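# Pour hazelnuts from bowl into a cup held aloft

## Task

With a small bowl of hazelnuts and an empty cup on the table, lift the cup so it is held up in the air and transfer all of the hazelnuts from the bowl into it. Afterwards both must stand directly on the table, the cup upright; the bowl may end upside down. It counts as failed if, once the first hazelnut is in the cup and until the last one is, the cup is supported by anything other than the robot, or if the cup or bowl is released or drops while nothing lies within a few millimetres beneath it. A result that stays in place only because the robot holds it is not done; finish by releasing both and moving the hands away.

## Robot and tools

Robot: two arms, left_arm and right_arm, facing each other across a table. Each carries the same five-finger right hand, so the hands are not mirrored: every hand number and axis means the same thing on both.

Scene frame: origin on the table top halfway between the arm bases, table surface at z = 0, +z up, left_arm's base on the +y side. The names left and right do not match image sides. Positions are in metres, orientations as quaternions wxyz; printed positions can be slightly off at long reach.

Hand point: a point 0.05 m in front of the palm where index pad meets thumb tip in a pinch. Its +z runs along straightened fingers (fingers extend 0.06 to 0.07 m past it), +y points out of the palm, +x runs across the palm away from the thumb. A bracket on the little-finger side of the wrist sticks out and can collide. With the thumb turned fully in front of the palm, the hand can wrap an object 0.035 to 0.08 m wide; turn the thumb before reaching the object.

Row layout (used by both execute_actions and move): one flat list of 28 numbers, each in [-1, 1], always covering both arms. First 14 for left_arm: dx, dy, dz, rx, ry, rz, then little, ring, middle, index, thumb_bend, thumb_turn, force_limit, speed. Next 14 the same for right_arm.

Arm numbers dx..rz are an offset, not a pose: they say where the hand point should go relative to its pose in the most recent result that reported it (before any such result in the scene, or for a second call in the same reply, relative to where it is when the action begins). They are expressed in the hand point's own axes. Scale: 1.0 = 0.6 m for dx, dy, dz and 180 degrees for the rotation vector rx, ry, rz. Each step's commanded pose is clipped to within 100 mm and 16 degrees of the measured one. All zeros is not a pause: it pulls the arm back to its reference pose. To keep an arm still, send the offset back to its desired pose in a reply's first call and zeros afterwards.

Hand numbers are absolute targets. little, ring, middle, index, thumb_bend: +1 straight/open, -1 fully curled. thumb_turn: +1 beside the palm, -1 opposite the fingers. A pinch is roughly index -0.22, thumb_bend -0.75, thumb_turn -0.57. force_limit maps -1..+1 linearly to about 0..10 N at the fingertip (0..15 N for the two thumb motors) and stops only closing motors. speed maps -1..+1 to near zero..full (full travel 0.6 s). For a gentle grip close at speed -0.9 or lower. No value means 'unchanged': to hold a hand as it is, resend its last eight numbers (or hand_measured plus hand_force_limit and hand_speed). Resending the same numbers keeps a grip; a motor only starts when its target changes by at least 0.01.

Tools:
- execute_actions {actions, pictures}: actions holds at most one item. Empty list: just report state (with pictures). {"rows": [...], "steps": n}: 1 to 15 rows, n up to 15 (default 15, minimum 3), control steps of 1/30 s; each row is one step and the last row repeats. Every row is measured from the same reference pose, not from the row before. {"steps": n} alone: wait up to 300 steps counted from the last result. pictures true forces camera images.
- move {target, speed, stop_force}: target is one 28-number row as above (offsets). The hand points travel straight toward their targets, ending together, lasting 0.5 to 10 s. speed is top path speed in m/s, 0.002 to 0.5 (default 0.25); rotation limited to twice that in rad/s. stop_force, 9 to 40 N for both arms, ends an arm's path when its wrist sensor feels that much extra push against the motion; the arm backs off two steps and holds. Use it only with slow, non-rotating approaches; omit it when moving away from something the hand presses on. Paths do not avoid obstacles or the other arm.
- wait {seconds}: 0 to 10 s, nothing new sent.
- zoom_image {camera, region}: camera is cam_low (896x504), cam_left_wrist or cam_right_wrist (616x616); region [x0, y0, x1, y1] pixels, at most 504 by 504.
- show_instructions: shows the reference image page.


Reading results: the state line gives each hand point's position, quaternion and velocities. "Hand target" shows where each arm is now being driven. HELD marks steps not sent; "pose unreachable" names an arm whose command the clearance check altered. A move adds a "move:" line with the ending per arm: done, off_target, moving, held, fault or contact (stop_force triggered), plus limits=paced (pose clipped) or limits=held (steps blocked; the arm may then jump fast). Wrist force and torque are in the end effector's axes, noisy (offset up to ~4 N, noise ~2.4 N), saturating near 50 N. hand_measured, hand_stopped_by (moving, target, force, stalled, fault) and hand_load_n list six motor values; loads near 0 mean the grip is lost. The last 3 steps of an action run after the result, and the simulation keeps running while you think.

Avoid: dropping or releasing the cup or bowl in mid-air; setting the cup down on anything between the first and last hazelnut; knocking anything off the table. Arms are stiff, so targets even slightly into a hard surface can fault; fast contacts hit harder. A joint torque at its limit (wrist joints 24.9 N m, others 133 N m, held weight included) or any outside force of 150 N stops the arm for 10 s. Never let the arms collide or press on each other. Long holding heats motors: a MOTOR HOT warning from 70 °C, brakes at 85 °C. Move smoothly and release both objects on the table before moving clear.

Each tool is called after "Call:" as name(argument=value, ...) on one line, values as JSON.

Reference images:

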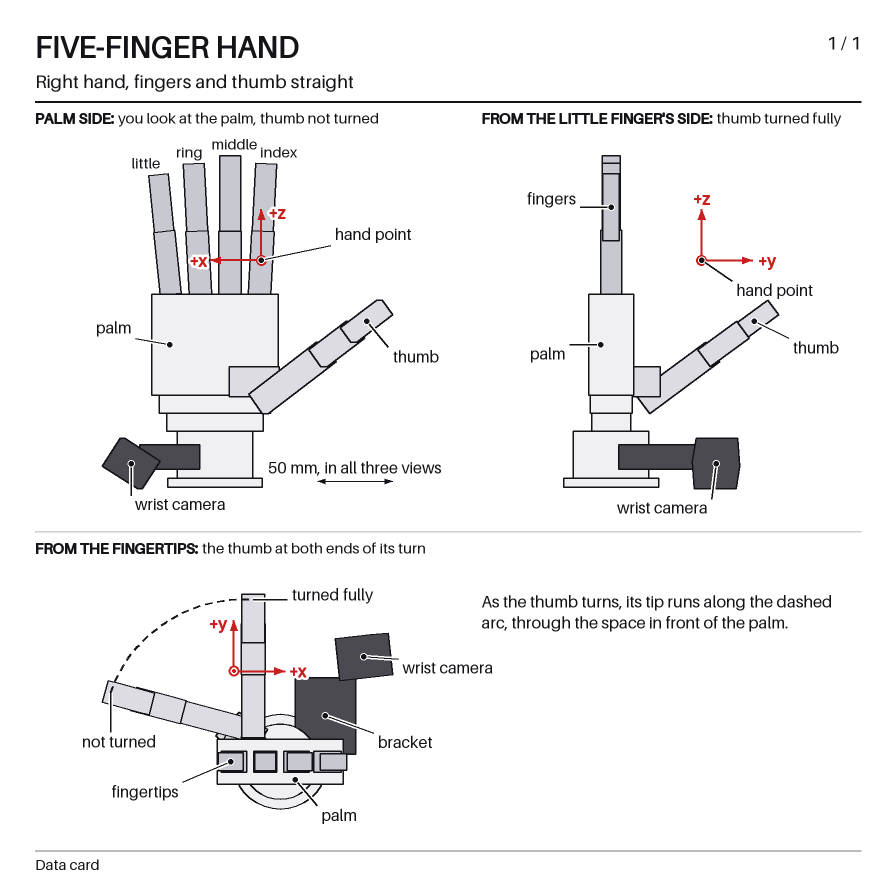

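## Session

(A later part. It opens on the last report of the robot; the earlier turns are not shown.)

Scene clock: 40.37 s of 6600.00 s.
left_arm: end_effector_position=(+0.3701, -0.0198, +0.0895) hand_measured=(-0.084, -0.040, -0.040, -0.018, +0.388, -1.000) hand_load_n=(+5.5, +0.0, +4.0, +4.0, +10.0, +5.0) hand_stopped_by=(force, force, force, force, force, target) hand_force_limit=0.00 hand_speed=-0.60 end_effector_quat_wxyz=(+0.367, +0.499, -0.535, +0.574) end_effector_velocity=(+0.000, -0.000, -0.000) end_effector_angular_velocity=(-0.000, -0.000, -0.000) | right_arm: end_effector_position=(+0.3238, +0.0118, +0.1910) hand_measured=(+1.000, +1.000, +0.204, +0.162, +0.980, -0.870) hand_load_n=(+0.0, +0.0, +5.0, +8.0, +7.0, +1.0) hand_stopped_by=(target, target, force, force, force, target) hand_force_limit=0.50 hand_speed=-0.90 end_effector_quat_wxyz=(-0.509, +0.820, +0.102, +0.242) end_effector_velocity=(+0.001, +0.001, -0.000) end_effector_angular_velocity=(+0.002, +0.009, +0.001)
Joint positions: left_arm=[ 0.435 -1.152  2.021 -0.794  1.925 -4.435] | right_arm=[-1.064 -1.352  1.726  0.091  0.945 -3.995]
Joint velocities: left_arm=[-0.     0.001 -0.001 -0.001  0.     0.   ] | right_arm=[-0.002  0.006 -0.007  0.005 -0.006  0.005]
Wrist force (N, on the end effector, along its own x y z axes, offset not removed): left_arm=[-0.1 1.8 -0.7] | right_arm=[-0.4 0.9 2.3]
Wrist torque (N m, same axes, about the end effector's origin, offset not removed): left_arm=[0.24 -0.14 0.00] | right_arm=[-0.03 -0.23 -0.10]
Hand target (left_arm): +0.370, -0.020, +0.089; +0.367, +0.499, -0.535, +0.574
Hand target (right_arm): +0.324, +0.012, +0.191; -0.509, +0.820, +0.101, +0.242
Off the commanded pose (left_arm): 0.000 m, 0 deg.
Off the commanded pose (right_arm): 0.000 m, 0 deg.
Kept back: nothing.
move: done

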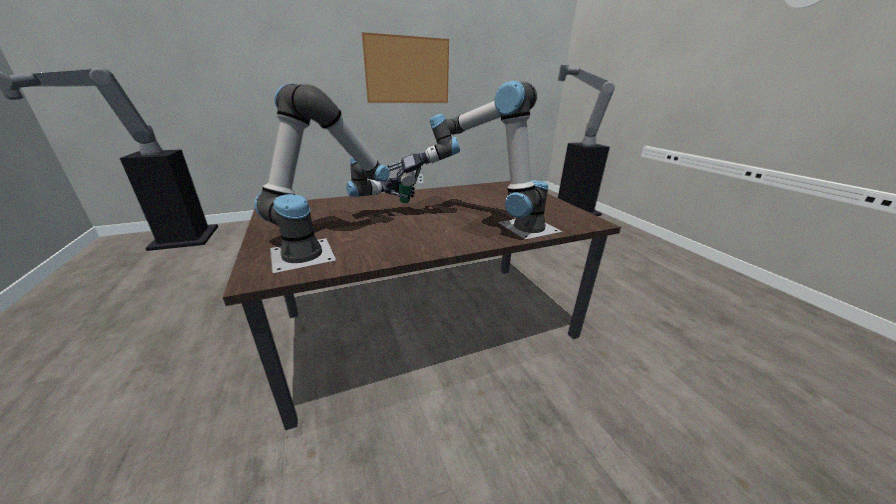

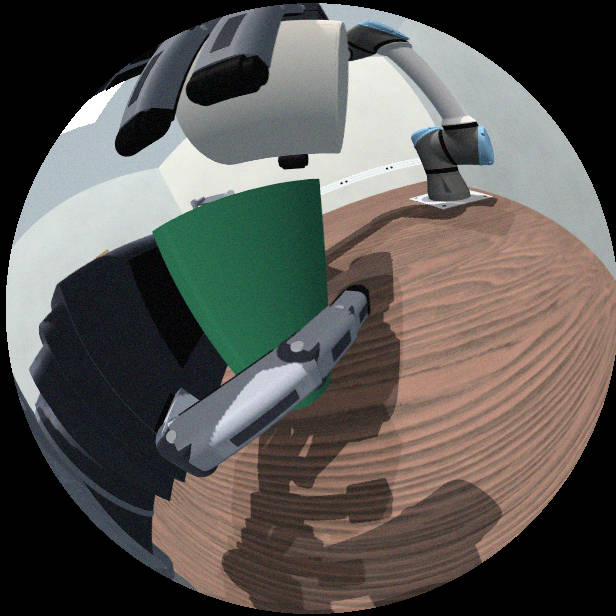

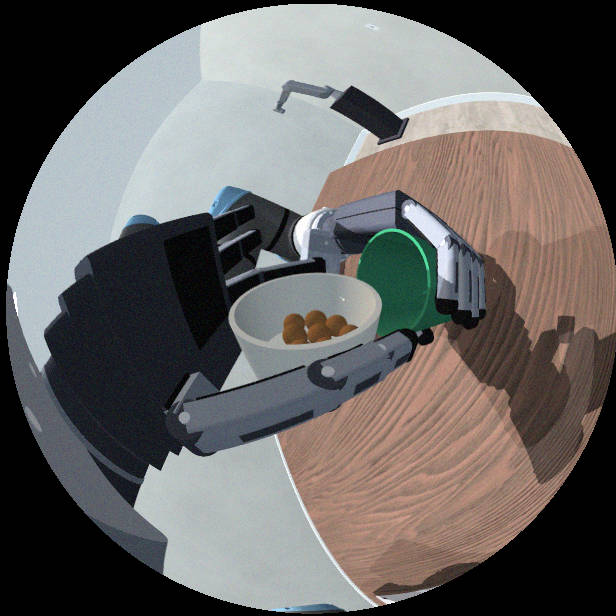

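Call:
move(target=[0,0,0,0,0,0,-0.6,-0.6,-0.6,-0.6,-0.3,-1,0,-0.6, -0.0048,0.0005,0.0058,0,-0.0282,0.0604,1,1,-0.3,-0.55,0.3,-0.87,0.5,-0.9], speed=0.06)

Call:
zoom_image(camera="cam_right_wrist", region=[220, 200, 500, 400])

Scene clock: 43.10 s of 6600.00 s.
left_arm: end_effector_position=(+0.3701, -0.0198, +0.0895) hand_measured=(-0.084, -0.040, -0.040, -0.018, +0.388, -1.000) hand_load_n=(+5.5, +0.0, +4.0, +4.0, +10.0, +5.0) hand_stopped_by=(force, force, force, force, force, target) hand_force_limit=0.00 hand_speed=-0.60 end_effector_quat_wxyz=(+0.367, +0.499, -0.535, +0.574) end_effector_velocity=(+0.000, -0.000, -0.000) end_effector_angular_velocity=(-0.000, -0.001, +0.000) | right_arm: end_effector_position=(+0.3224, +0.0150, +0.1880) hand_measured=(+1.000, +1.000, +0.204, +0.162, +0.980, -0.870) hand_load_n=(+0.0, +0.0, +5.0, +8.0, +7.0, +1.0) hand_stopped_by=(target, target, force, force, force, target) hand_force_limit=0.50 hand_speed=-0.90 end_effector_quat_wxyz=(-0.525, +0.835, +0.046, +0.157) end_effector_velocity=(+0.000, -0.000, -0.001) end_effector_angular_velocity=(-0.001, +0.012, -0.001)
Joint positions: left_arm=[ 0.435 -1.152  2.021 -0.794  1.925 -4.435] | right_arm=[-1.103 -1.285  1.64   0.207  0.85  -3.881]
Joint velocities: left_arm=[ 0.     0.001 -0.001 -0.     0.     0.001] | right_arm=[-0.002  0.005 -0.004  0.007 -0.004  0.005]
Wrist force (N, on the end effector, along its own x y z axes, offset not removed): left_arm=[1.0 3.9 -0.9] | right_arm=[-3.7 0.7 2.4]
Wrist torque (N m, same axes, about the end effector's origin, offset not removed): left_arm=[0.69 -0.35 -0.05] | right_arm=[-0.24 0.37 -0.32]
Hand target (left_arm): +0.370, -0.020, +0.089; +0.367, +0.499, -0.535, +0.574
Hand target (right_arm): +0.322, +0.015, +0.188; -0.525, +0.836, +0.046, +0.156
Off the commanded pose (left_arm): 0.000 m, 0 deg.
Off the commanded pose (right_arm): 0.000 m, 0 deg.
Kept back: nothing.
move: done

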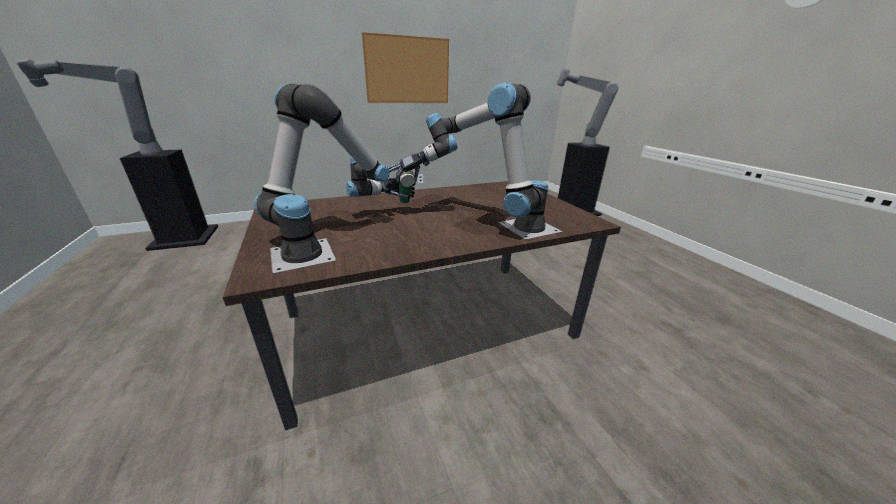

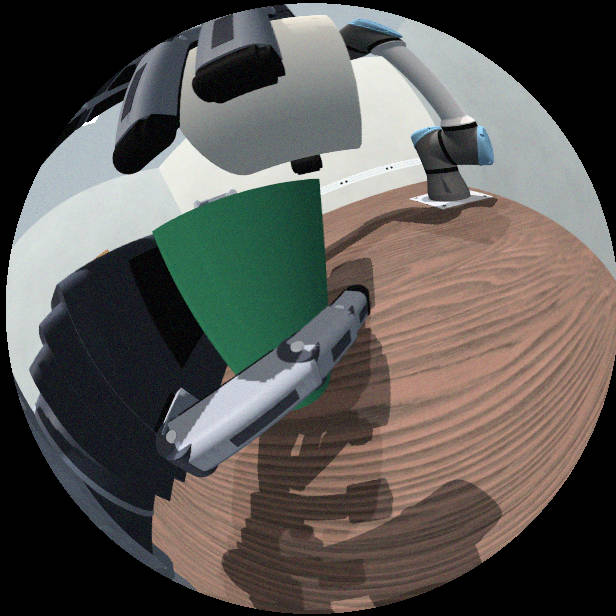

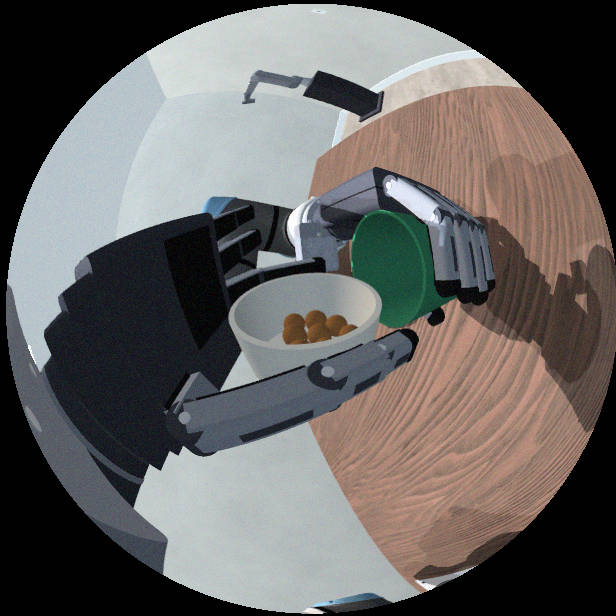

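Region (220, 200, 500, 400) of cam_right_wrist's 616x616 image, scaled by 1.800, with more detail than that image has; it fills the top 360 rows of this view, and the rest is white.

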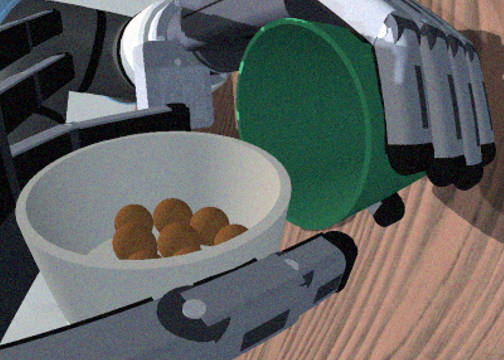

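Call:
move(target=[0,0,0,0,0,0,-0.6,-0.6,-0.6,-0.6,-0.3,-1,0,-0.6, 0.0017,0.0085,0.004,0,-0.0235,0.0503,1,1,-0.3,-0.55,0.3,-0.87,0.5,-0.9], speed=0.04)

Call:
zoom_image(camera="cam_right_wrist", region=[220, 170, 500, 400])

Scene clock: 45.87 s of 6600.00 s.
left_arm: end_effector_position=(+0.3701, -0.0198, +0.0895) hand_measured=(-0.084, -0.040, -0.040, -0.018, +0.388, -1.000) hand_load_n=(+5.5, +0.0, +4.0, +4.0, +10.0, +5.0) hand_stopped_by=(force, force, force, force, force, target) hand_force_limit=0.00 hand_speed=-0.60 end_effector_quat_wxyz=(+0.367, +0.499, -0.535, +0.574) end_effector_velocity=(-0.000, -0.000, +0.000) end_effector_angular_velocity=(-0.000, -0.000, -0.001) | right_arm: end_effector_position=(+0.3251, +0.0148, +0.1829) hand_measured=(+1.000, +1.000, +0.204, +0.162, +0.980, -0.870) hand_load_n=(+0.0, +0.0, +5.0, +8.0, +7.0, +0.5) hand_stopped_by=(target, target, force, force, force, target) hand_force_limit=0.50 hand_speed=-0.90 end_effector_quat_wxyz=(-0.533, +0.842, -0.000, +0.084) end_effector_velocity=(+0.000, -0.000, -0.001) end_effector_angular_velocity=(+0.001, +0.011, +0.001)
Joint positions: left_arm=[ 0.435 -1.152  2.021 -0.794  1.925 -4.435] | right_arm=[-1.143 -1.217  1.572  0.294  0.761 -3.8  ]
Joint velocities: left_arm=[-0.001 -0.     0.001 -0.     0.    -0.   ] | right_arm=[-0.003  0.005 -0.004  0.006 -0.006  0.004]
Wrist force (N, on the end effector, along its own x y z axes, offset not removed): left_arm=[1.4 1.4 0.6] | right_arm=[-0.1 2.9 1.6]
Wrist torque (N m, same axes, about the end effector's origin, offset not removed): left_arm=[0.26 -0.43 0.05] | right_arm=[0.13 -0.22 -0.07]
Hand target (left_arm): +0.370, -0.020, +0.089; +0.367, +0.499, -0.535, +0.574
Hand target (right_arm): +0.325, +0.015, +0.183; -0.533, +0.842, -0.000, +0.084
Off the commanded pose (left_arm): 0.000 m, 0 deg.
Off the commanded pose (right_arm): 0.000 m, 0 deg.
Kept back: nothing.
move: done

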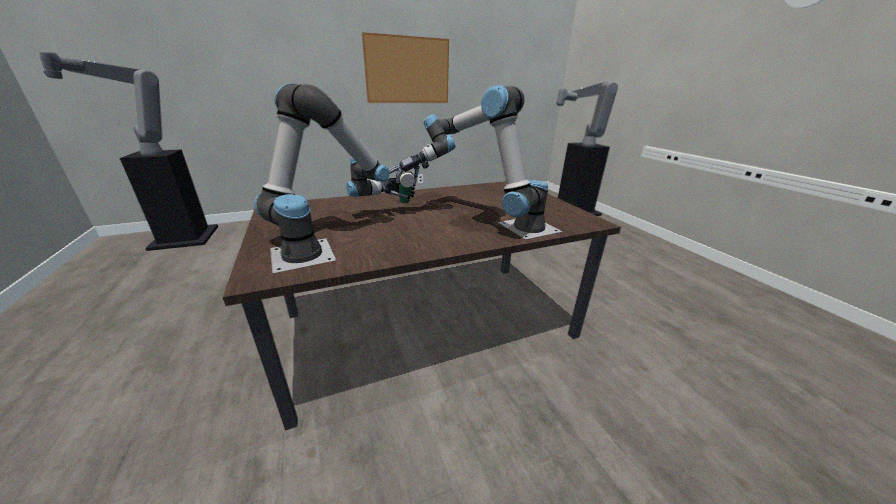

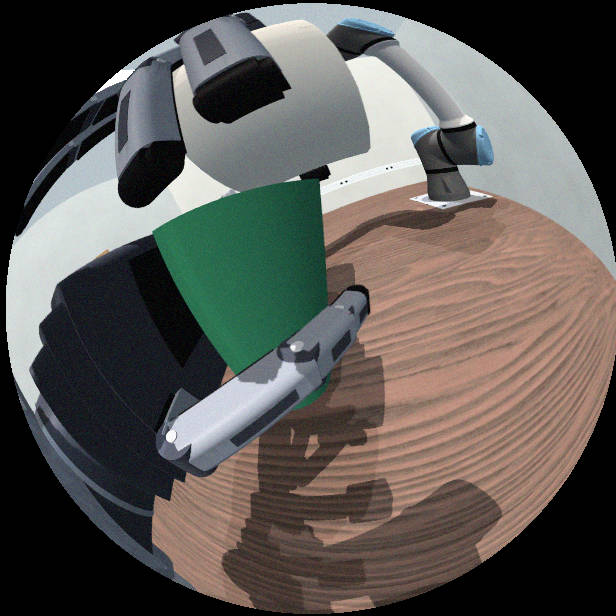

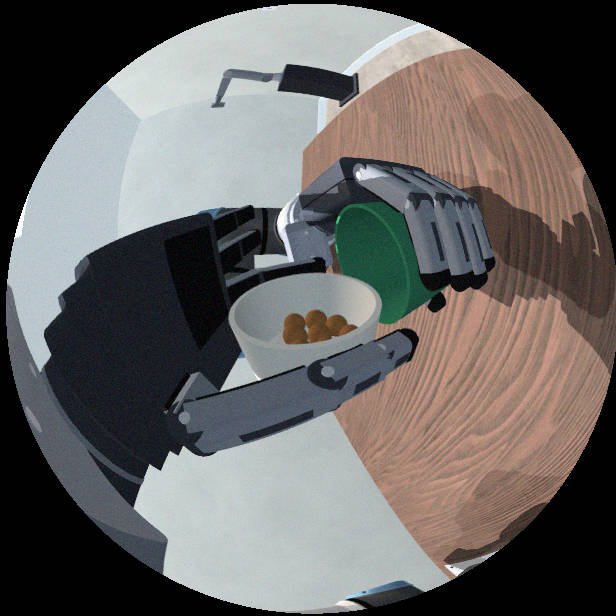

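Region (220, 170, 500, 400) of cam_right_wrist's 616x616 image, scaled by 1.800, with more detail than that image has; it fills the top 414 rows of this view, and the rest is white.

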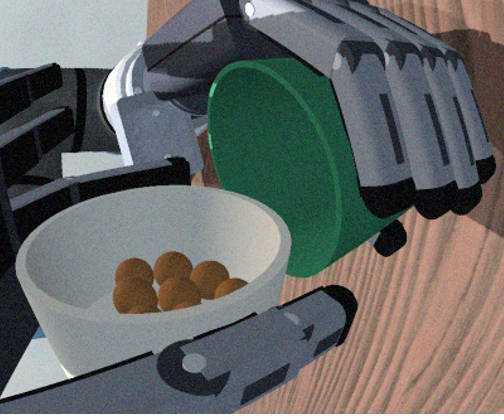

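Call:
zoom_image(camera="cam_low", region=[370, 145, 450, 210])

Region (370, 145, 450, 210) of cam_low's 896x504 image, scaled by 6.300, with more detail than that image has; it fills the top 410 rows of this view, and the rest is white.

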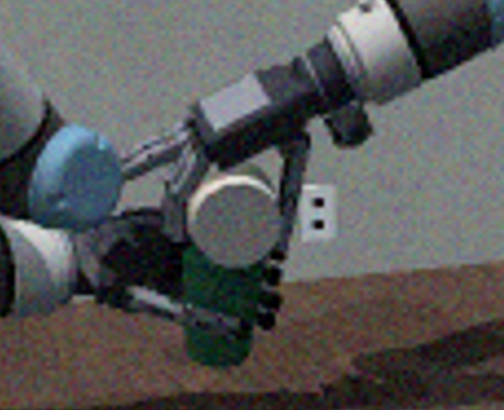

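Call:
move(target=[0,0,0,0,0,0,-0.6,-0.6,-0.6,-0.6,-0.3,-1,0,-0.6, 0.0097,-0.0018,-0.0008,0,-0.0235,0.0503,1,1,-0.3,-0.55,0.3,-0.87,0.5,-0.9], speed=0.025)

Call:
zoom_image(camera="cam_right_wrist", region=[220, 170, 500, 400])

Scene clock: 50.03 s of 6600.00 s.
left_arm: end_effector_position=(+0.3701, -0.0198, +0.0895) hand_measured=(-0.084, -0.040, -0.040, -0.018, +0.388, -1.000) hand_load_n=(+5.0, +0.0, +4.0, +4.0, +10.5, +5.0) hand_stopped_by=(force, force, force, force, force, target) hand_force_limit=0.00 hand_speed=-0.60 end_effector_quat_wxyz=(+0.367, +0.499, -0.535, +0.574) end_effector_velocity=(+0.001, -0.000, +0.000) end_effector_angular_velocity=(-0.001, -0.000, +0.001) | right_arm: end_effector_position=(+0.3306, +0.0143, +0.1849) hand_measured=(+1.000, +1.000, +0.204, +0.162, +0.980, -0.870) hand_load_n=(+0.0, +0.0, +5.0, +8.0, +7.0, +0.5) hand_stopped_by=(target, target, force, force, force, target) hand_force_limit=0.50 hand_speed=-0.90 end_effector_quat_wxyz=(+0.538, -0.842, +0.047, -0.011) end_effector_velocity=(-0.001, +0.001, +0.001) end_effector_angular_velocity=(+0.002, +0.010, +0.002)
Joint positions: left_arm=[ 0.435 -1.152  2.021 -0.794  1.925 -4.435] | right_arm=[-1.181 -1.144  1.487  0.399  0.672 -3.73 ]
Joint velocities: left_arm=[ 0.001 -0.    -0.    -0.001 -0.    -0.001] | right_arm=[-0.     0.004 -0.005  0.006 -0.006  0.004]
Wrist force (N, on the end effector, along its own x y z axes, offset not removed): left_arm=[1.0 3.5 -3.0] | right_arm=[-1.1 1.9 -0.4]
Wrist torque (N m, same axes, about the end effector's origin, offset not removed): left_arm=[0.68 -0.22 0.25] | right_arm=[0.22 0.09 -0.17]
Hand target (left_arm): +0.370, -0.020, +0.089; +0.367, +0.499, -0.535, +0.574
Hand target (right_arm): +0.331, +0.014, +0.185; -0.538, +0.842, -0.047, +0.011
Off the commanded pose (left_arm): 0.000 m, 0 deg.
Off the commanded pose (right_arm): 0.000 m, 0 deg.
Kept back: nothing.
move: done

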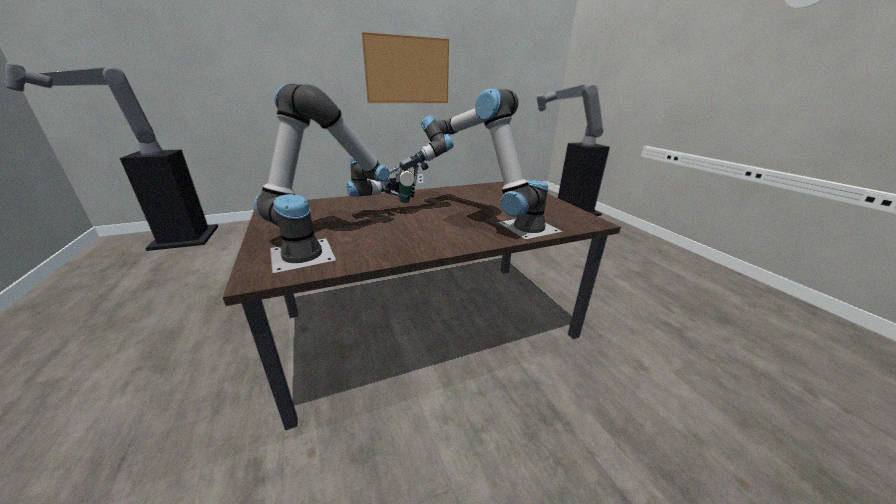

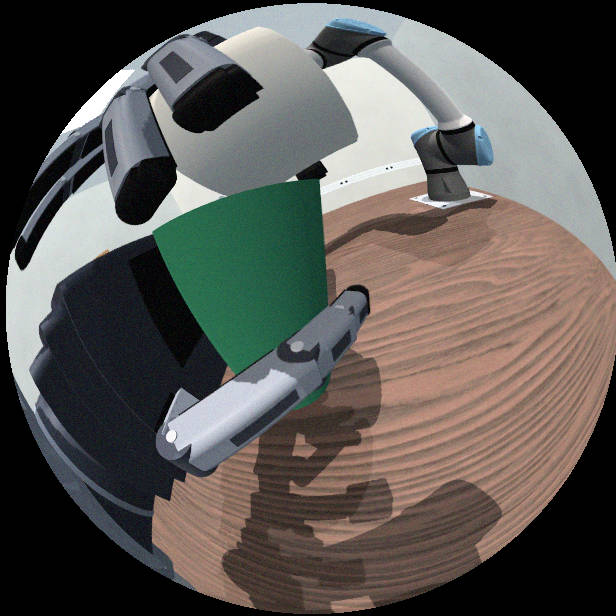

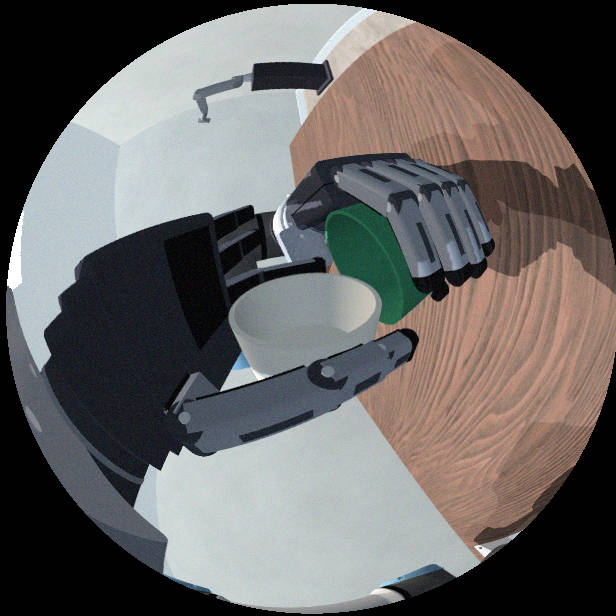

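Region (220, 170, 500, 400) of cam_right_wrist's 616x616 image, scaled by 1.800, with more detail than that image has; it fills the top 414 rows of this view, and the rest is white.

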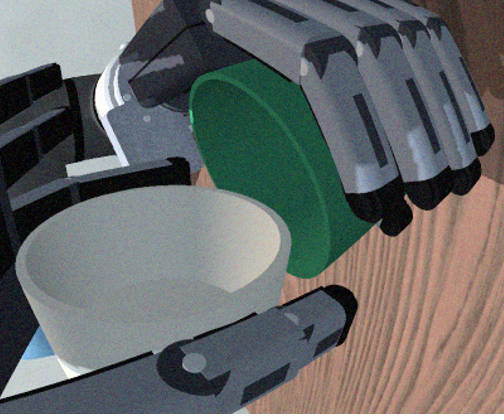

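Call:
move(target=[0,0,0,0,0,0,-0.6,-0.6,-0.6,-0.6,-0.3,-1,0,-0.6, 0.005,-0.0107,-0.005,0,-0.0188,0.0403,1,1,-0.3,-0.55,0.3,-0.87,0.5,-0.9], speed=0.08)

Scene clock: 51.93 s of 6600.00 s.
left_arm: end_effector_position=(+0.3701, -0.0198, +0.0895) hand_measured=(-0.084, -0.040, -0.040, -0.018, +0.388, -1.000) hand_load_n=(+5.0, +0.0, +4.0, +4.0, +10.5, +5.0) hand_stopped_by=(force, force, force, force, force, target) hand_force_limit=0.00 hand_speed=-0.60 end_effector_quat_wxyz=(+0.367, +0.499, -0.535, +0.574) end_effector_velocity=(-0.000, -0.000, +0.000) end_effector_angular_velocity=(-0.001, +0.000, -0.001) | right_arm: end_effector_position=(+0.3338, +0.0140, +0.1918) hand_measured=(+1.000, +1.000, +0.204, +0.162, +0.980, -0.870) hand_load_n=(+0.0, +0.0, +5.0, +8.0, +7.0, +0.5) hand_stopped_by=(target, target, force, force, force, target) hand_force_limit=0.50 hand_speed=-0.90 end_effector_quat_wxyz=(+0.539, -0.837, +0.084, +0.047) end_effector_velocity=(+0.001, -0.000, +0.001) end_effector_angular_velocity=(-0.000, +0.009, -0.001)
Joint positions: left_arm=[ 0.435 -1.152  2.021 -0.794  1.925 -4.435] | right_arm=[-1.207 -1.087  1.416  0.491  0.604 -3.677]
Joint velocities: left_arm=[-0.001  0.    -0.001  0.     0.    -0.   ] | right_arm=[-0.003  0.005 -0.007  0.009 -0.004  0.002]
Wrist force (N, on the end effector, along its own x y z axes, offset not removed): left_arm=[2.2 2.2 -1.7] | right_arm=[0.1 -0.6 1.0]
Wrist torque (N m, same axes, about the end effector's origin, offset not removed): left_arm=[0.35 -0.45 0.04] | right_arm=[-0.17 -0.12 -0.22]
Hand target (left_arm): +0.370, -0.020, +0.089; +0.367, +0.499, -0.535, +0.574
Hand target (right_arm): +0.334, +0.014, +0.192; -0.539, +0.837, -0.084, -0.048
Off the commanded pose (left_arm): 0.000 m, 0 deg.
Off the commanded pose (right_arm): 0.000 m, 0 deg.
Kept back: nothing.
move: done

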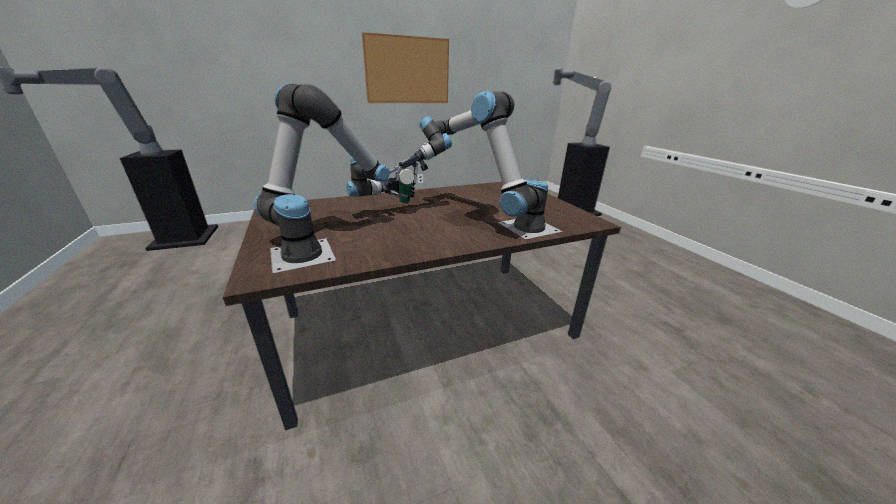

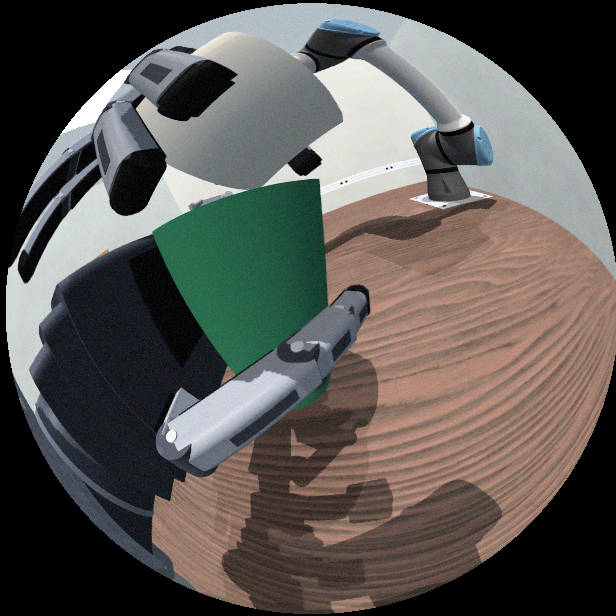

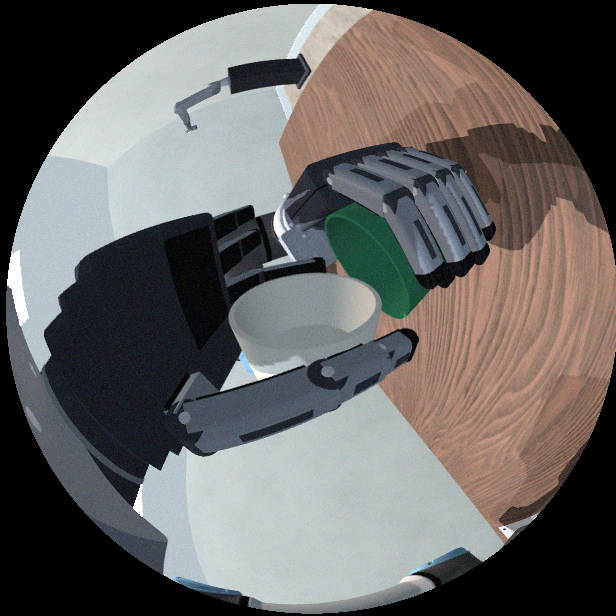

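Call:
move(target=[-0.04,0.0103,0.003,0,0,0,-0.6,-0.6,-0.6,-0.6,-0.3,-1,0,-0.6, -0.147,-0.2095,-0.0425,0,0.0705,-0.151,1,1,-0.3,-0.55,0.3,-0.87,0.5,-0.9], speed=0.2)

Scene clock: 54.23 s of 6600.00 s.
left_arm: end_effector_position=(+0.3701, -0.0199, +0.0647) hand_measured=(-0.084, -0.040, -0.040, -0.018, +0.388, -1.000) hand_load_n=(+5.0, +0.0, +4.0, +4.0, +10.5, +5.0) hand_stopped_by=(force, force, force, force, force, target) hand_force_limit=0.00 hand_speed=-0.60 end_effector_quat_wxyz=(+0.367, +0.499, -0.535, +0.574) end_effector_velocity=(-0.001, -0.000, -0.001) end_effector_angular_velocity=(+0.001, +0.001, -0.001) | right_arm: end_effector_position=(+0.2710, +0.0494, +0.3297) hand_measured=(+1.000, +1.000, +0.204, +0.162, +0.980, -0.870) hand_load_n=(+0.0, +0.0, +5.0, +8.0, +7.0, +1.0) hand_stopped_by=(target, target, force, force, force, target) hand_force_limit=0.50 hand_speed=-0.90 end_effector_quat_wxyz=(-0.523, +0.833, +0.056, +0.172) end_effector_velocity=(-0.002, +0.001, +0.002) end_effector_angular_velocity=(-0.001, -0.008, +0.000)
Joint positions: left_arm=[ 0.435 -1.101  2.034 -0.857  1.925 -4.435] | right_arm=[-0.96  -1.379  1.384  0.489  0.985 -3.816]
Joint velocities: left_arm=[-0.001  0.001  0.001 -0.001 -0.    -0.   ] | right_arm=[ 0.006 -0.003 -0.003  0.002  0.008 -0.003]
Wrist force (N, on the end effector, along its own x y z axes, offset not removed): left_arm=[-0.2 1.9 2.3] | right_arm=[-1.5 1.1 0.6]
Wrist torque (N m, same axes, about the end effector's origin, offset not removed): left_arm=[0.16 -0.34 0.13] | right_arm=[0.05 0.12 -0.32]
Hand target (left_arm): +0.370, -0.020, +0.065; +0.367, +0.499, -0.535, +0.574
Hand target (right_arm): +0.271, +0.049, +0.330; -0.522, +0.833, +0.056, +0.172
Off the commanded pose (left_arm): 0.000 m, 0 deg.
Off the commanded pose (right_arm): 0.000 m, 0 deg.
Kept back: nothing.
move: done

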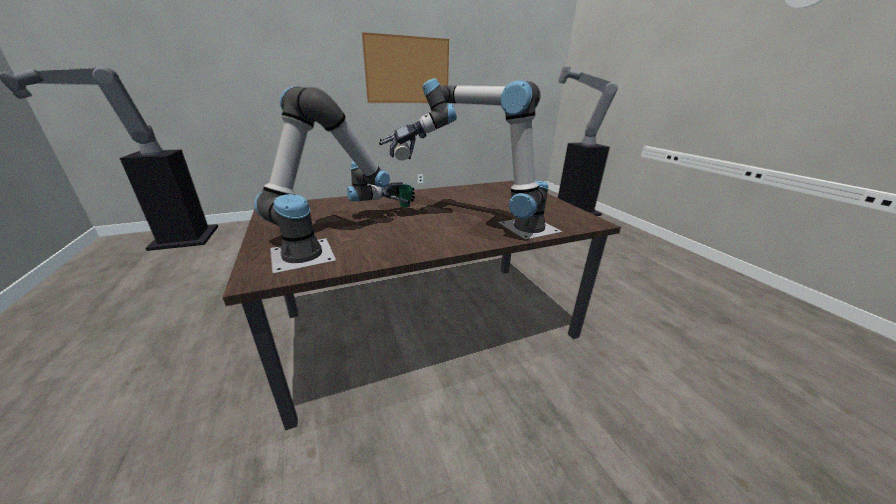

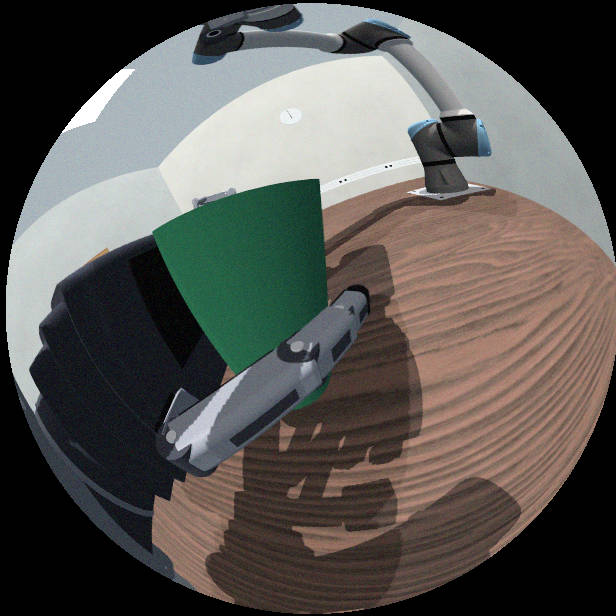

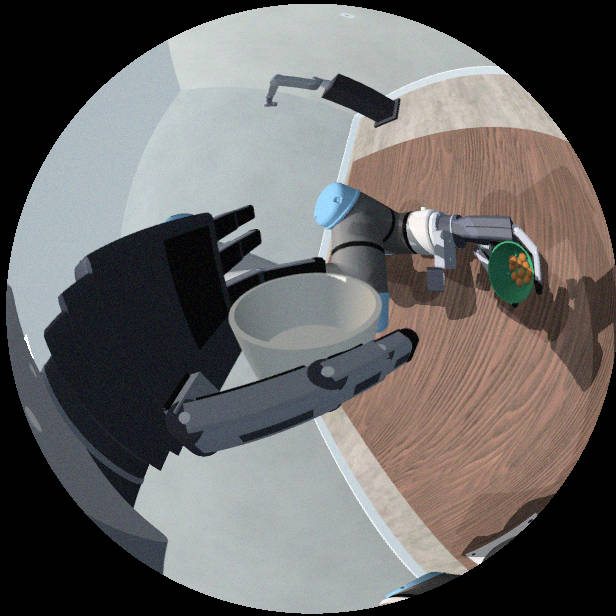

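Call:
zoom_image(camera="cam_right_wrist", region=[470, 225, 560, 315])

Region (470, 225, 560, 315) of cam_right_wrist's 616x616 image, scaled by 5.600, with more detail than that image has.

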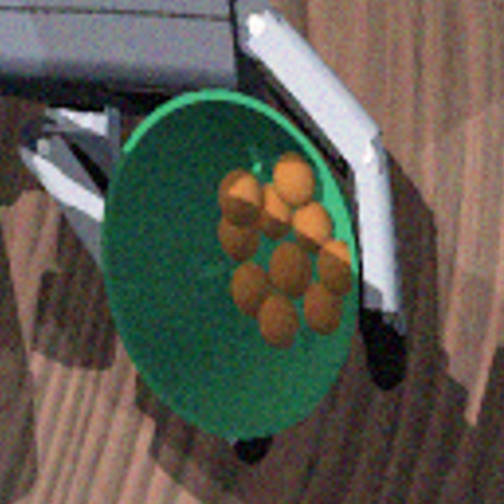

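Call:
move(target=[-0.0613,-0.049,-0.155,-0.003,-0.0047,-0.0798,-0.6,-0.6,-0.6,-0.6,-0.3,-1,0,-0.6, 0.140,0.666,-0.063,-0.0965,0.2221,-0.32,1,1,-0.3,-0.55,0.3,-0.87,0.5,-0.9], speed=0.25)

Call:
zoom_image(camera="cam_low", region=[340, 160, 480, 230])

Scene clock: 58.17 s of 6600.00 s.
left_arm: end_effector_position=(+0.3899, +0.0800, +0.0430) hand_measured=(-0.084, -0.040, -0.040, -0.018, +0.388, -1.000) hand_load_n=(+5.0, +0.0, +4.0, +4.0, +10.5, +5.5) hand_stopped_by=(force, force, force, force, force, target) hand_force_limit=0.00 hand_speed=-0.60 end_effector_quat_wxyz=(+0.435, +0.565, -0.474, +0.518) end_effector_velocity=(-0.001, +0.000, -0.000) end_effector_angular_velocity=(+0.001, +0.002, -0.001) | right_arm: end_effector_position=(+0.4503, -0.1702, +0.0335) hand_measured=(+1.000, +1.000, +0.204, +0.162, +0.980, -0.870) hand_load_n=(+0.0, +0.0, +5.0, +8.0, +7.0, +1.5) hand_stopped_by=(target, target, force, force, force, target) hand_force_limit=0.50 hand_speed=-0.90 end_effector_quat_wxyz=(-0.242, +0.665, +0.242, +0.664) end_effector_velocity=(+0.002, +0.000, -0.001) end_effector_angular_velocity=(+0.004, -0.012, +0.001)
Joint positions: left_arm=[ 0.65  -1.075  2.134 -0.956  2.146 -4.656] | right_arm=[-1.274 -1.091  2.367 -1.274  1.234 -4.713]
Joint velocities: left_arm=[-0.001 -0.     0.001  0.     0.001 -0.001] | right_arm=[-0.003  0.014  0.001 -0.028 -0.005 -0.   ]
Wrist force (N, on the end effector, along its own x y z axes, offset not removed): left_arm=[0.4 3.3 -0.1] | right_arm=[-2.3 0.8 -0.4]
Wrist torque (N m, same axes, about the end effector's origin, offset not removed): left_arm=[0.69 -0.24 0.13] | right_arm=[0.18 -0.07 -0.14]
Hand target (left_arm): +0.390, +0.080, +0.043; +0.435, +0.565, -0.474, +0.518
Hand target (right_arm): +0.450, -0.170, +0.033; -0.242, +0.665, +0.242, +0.664
Off the commanded pose (left_arm): 0.000 m, 0 deg.
Off the commanded pose (right_arm): 0.000 m, 0 deg.
Kept back: nothing.
move: done

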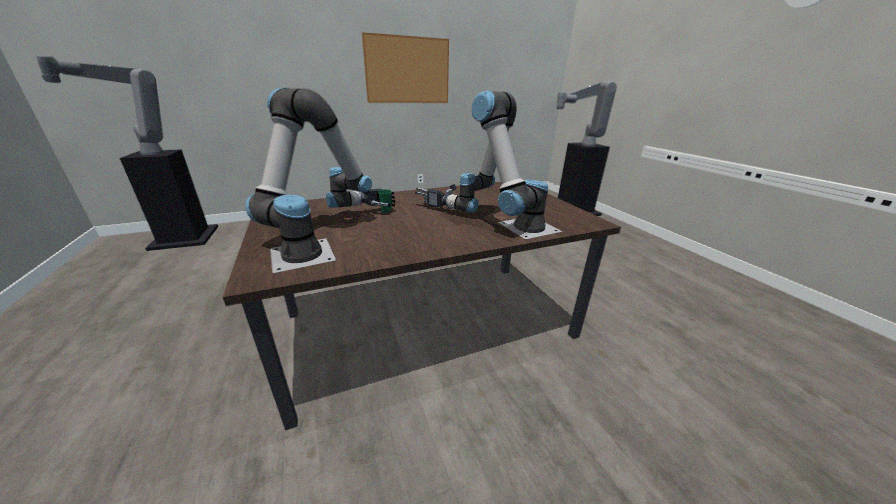

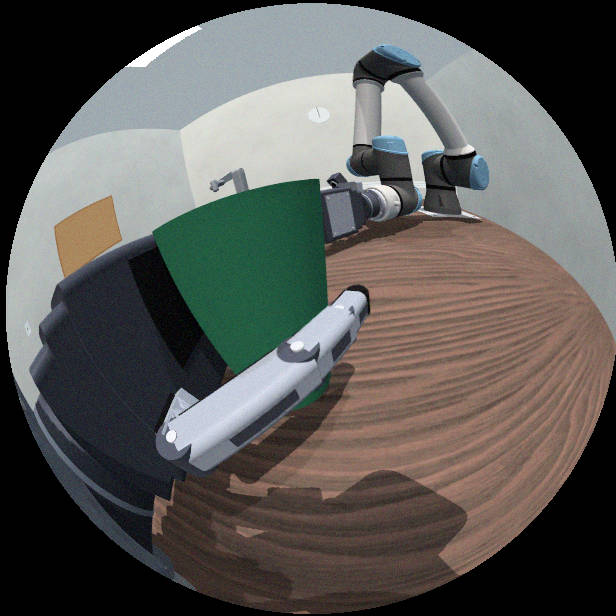

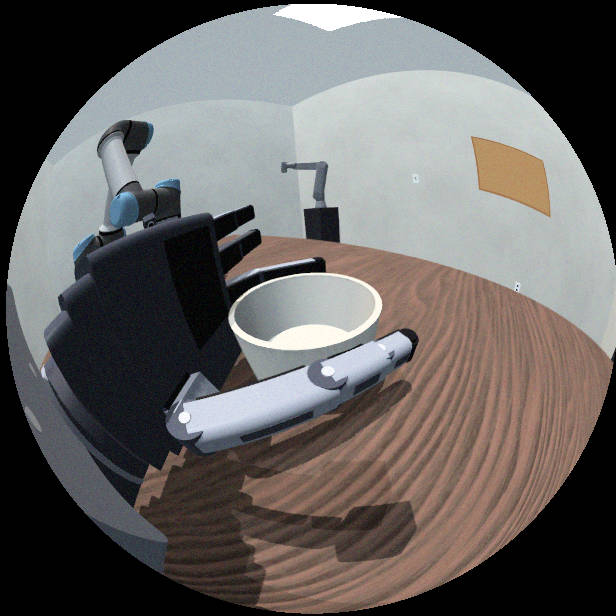

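Region (340, 160, 480, 230) of cam_low's 896x504 image, scaled by 3.600, with more detail than that image has.

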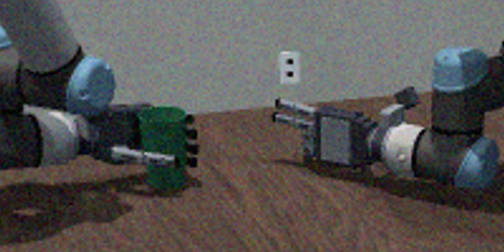

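Call:
move(target=[-0.0232,0,0.002,0,0,0,-0.6,-0.6,-0.6,-0.6,-0.3,-1,0,-0.6, -0.0235,0,0,0,0,0,1,1,-0.3,-0.55,0.3,-0.87,0.5,-0.9], speed=0.008, stop_force=9)

Scene clock: 60.30 s of 6600.00 s.
left_arm: end_effector_position=(+0.3899, +0.0801, +0.0337) hand_measured=(-0.084, -0.040, -0.040, -0.018, +0.388, -1.000) hand_load_n=(+4.5, +0.0, +3.5, +4.0, +9.5, +2.5) hand_stopped_by=(force, force, force, force, force, target) hand_force_limit=0.00 hand_speed=-0.60 end_effector_quat_wxyz=(+0.435, +0.565, -0.474, +0.518) end_effector_velocity=(-0.001, -0.000, +0.000) end_effector_angular_velocity=(+0.000, -0.001, -0.001) | right_arm: end_effector_position=(+0.4504, -0.1702, +0.0213) hand_measured=(+1.000, +1.000, +0.204, +0.162, +0.980, -0.870) hand_load_n=(+0.0, +0.0, +5.0, +7.0, +7.0, -3.5) hand_stopped_by=(target, target, force, force, force, target) hand_force_limit=0.50 hand_speed=-0.90 end_effector_quat_wxyz=(-0.242, +0.665, +0.242, +0.664) end_effector_velocity=(-0.001, -0.001, +0.002) end_effector_angular_velocity=(-0.001, +0.003, -0.001)
Joint positions: left_arm=[ 0.65  -1.052  2.135 -0.98   2.146 -4.656] | right_arm=[-1.274 -1.051  2.366 -1.314  1.234 -4.713]
Joint velocities: left_arm=[-0.001 -0.     0.     0.     0.     0.001] | right_arm=[-0.    -0.008  0.001  0.01   0.001 -0.   ]
Wrist force (N, on the end effector, along its own x y z axes, offset not removed): left_arm=[3.4 3.9 -3.9] | right_arm=[3.7 2.2 0.3]
Wrist torque (N m, same axes, about the end effector's origin, offset not removed): left_arm=[0.63 -0.35 0.29] | right_arm=[-0.08 -0.11 -0.23]
Hand target (left_arm): +0.390, +0.080, +0.034; +0.435, +0.564, -0.474, +0.518
Hand target (right_arm): +0.450, -0.170, +0.022; -0.242, +0.665, +0.242, +0.664
Off the commanded pose (left_arm): 0.005 m, 0 deg.
Off the commanded pose (right_arm): 0.002 m, 0 deg.
Kept back: nothing.
move: contact (left_arm, right_arm)

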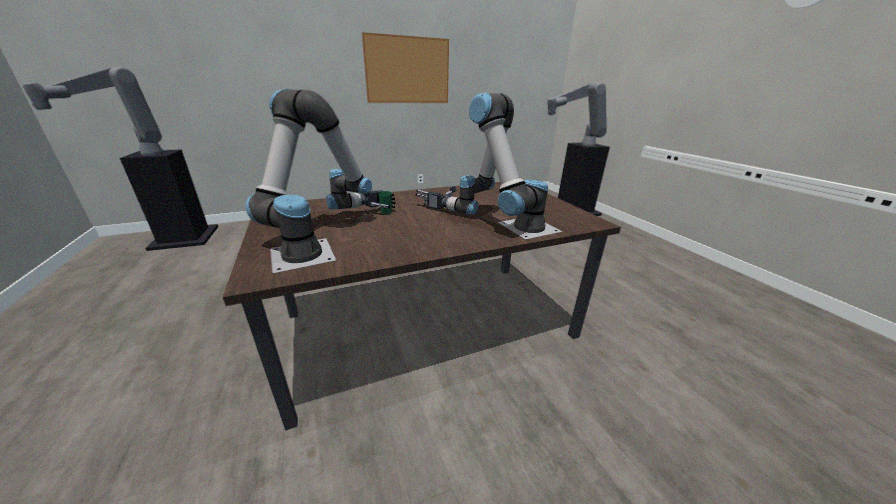

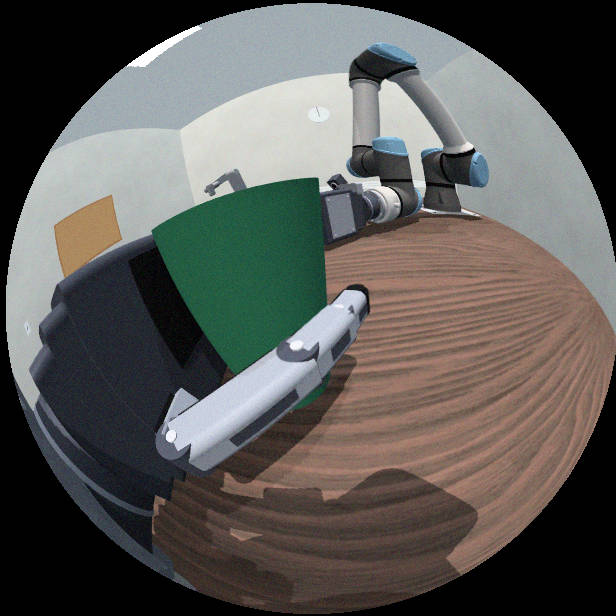

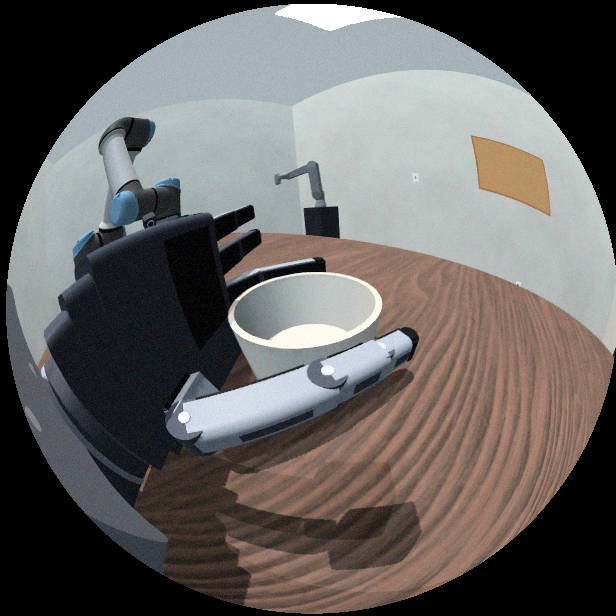

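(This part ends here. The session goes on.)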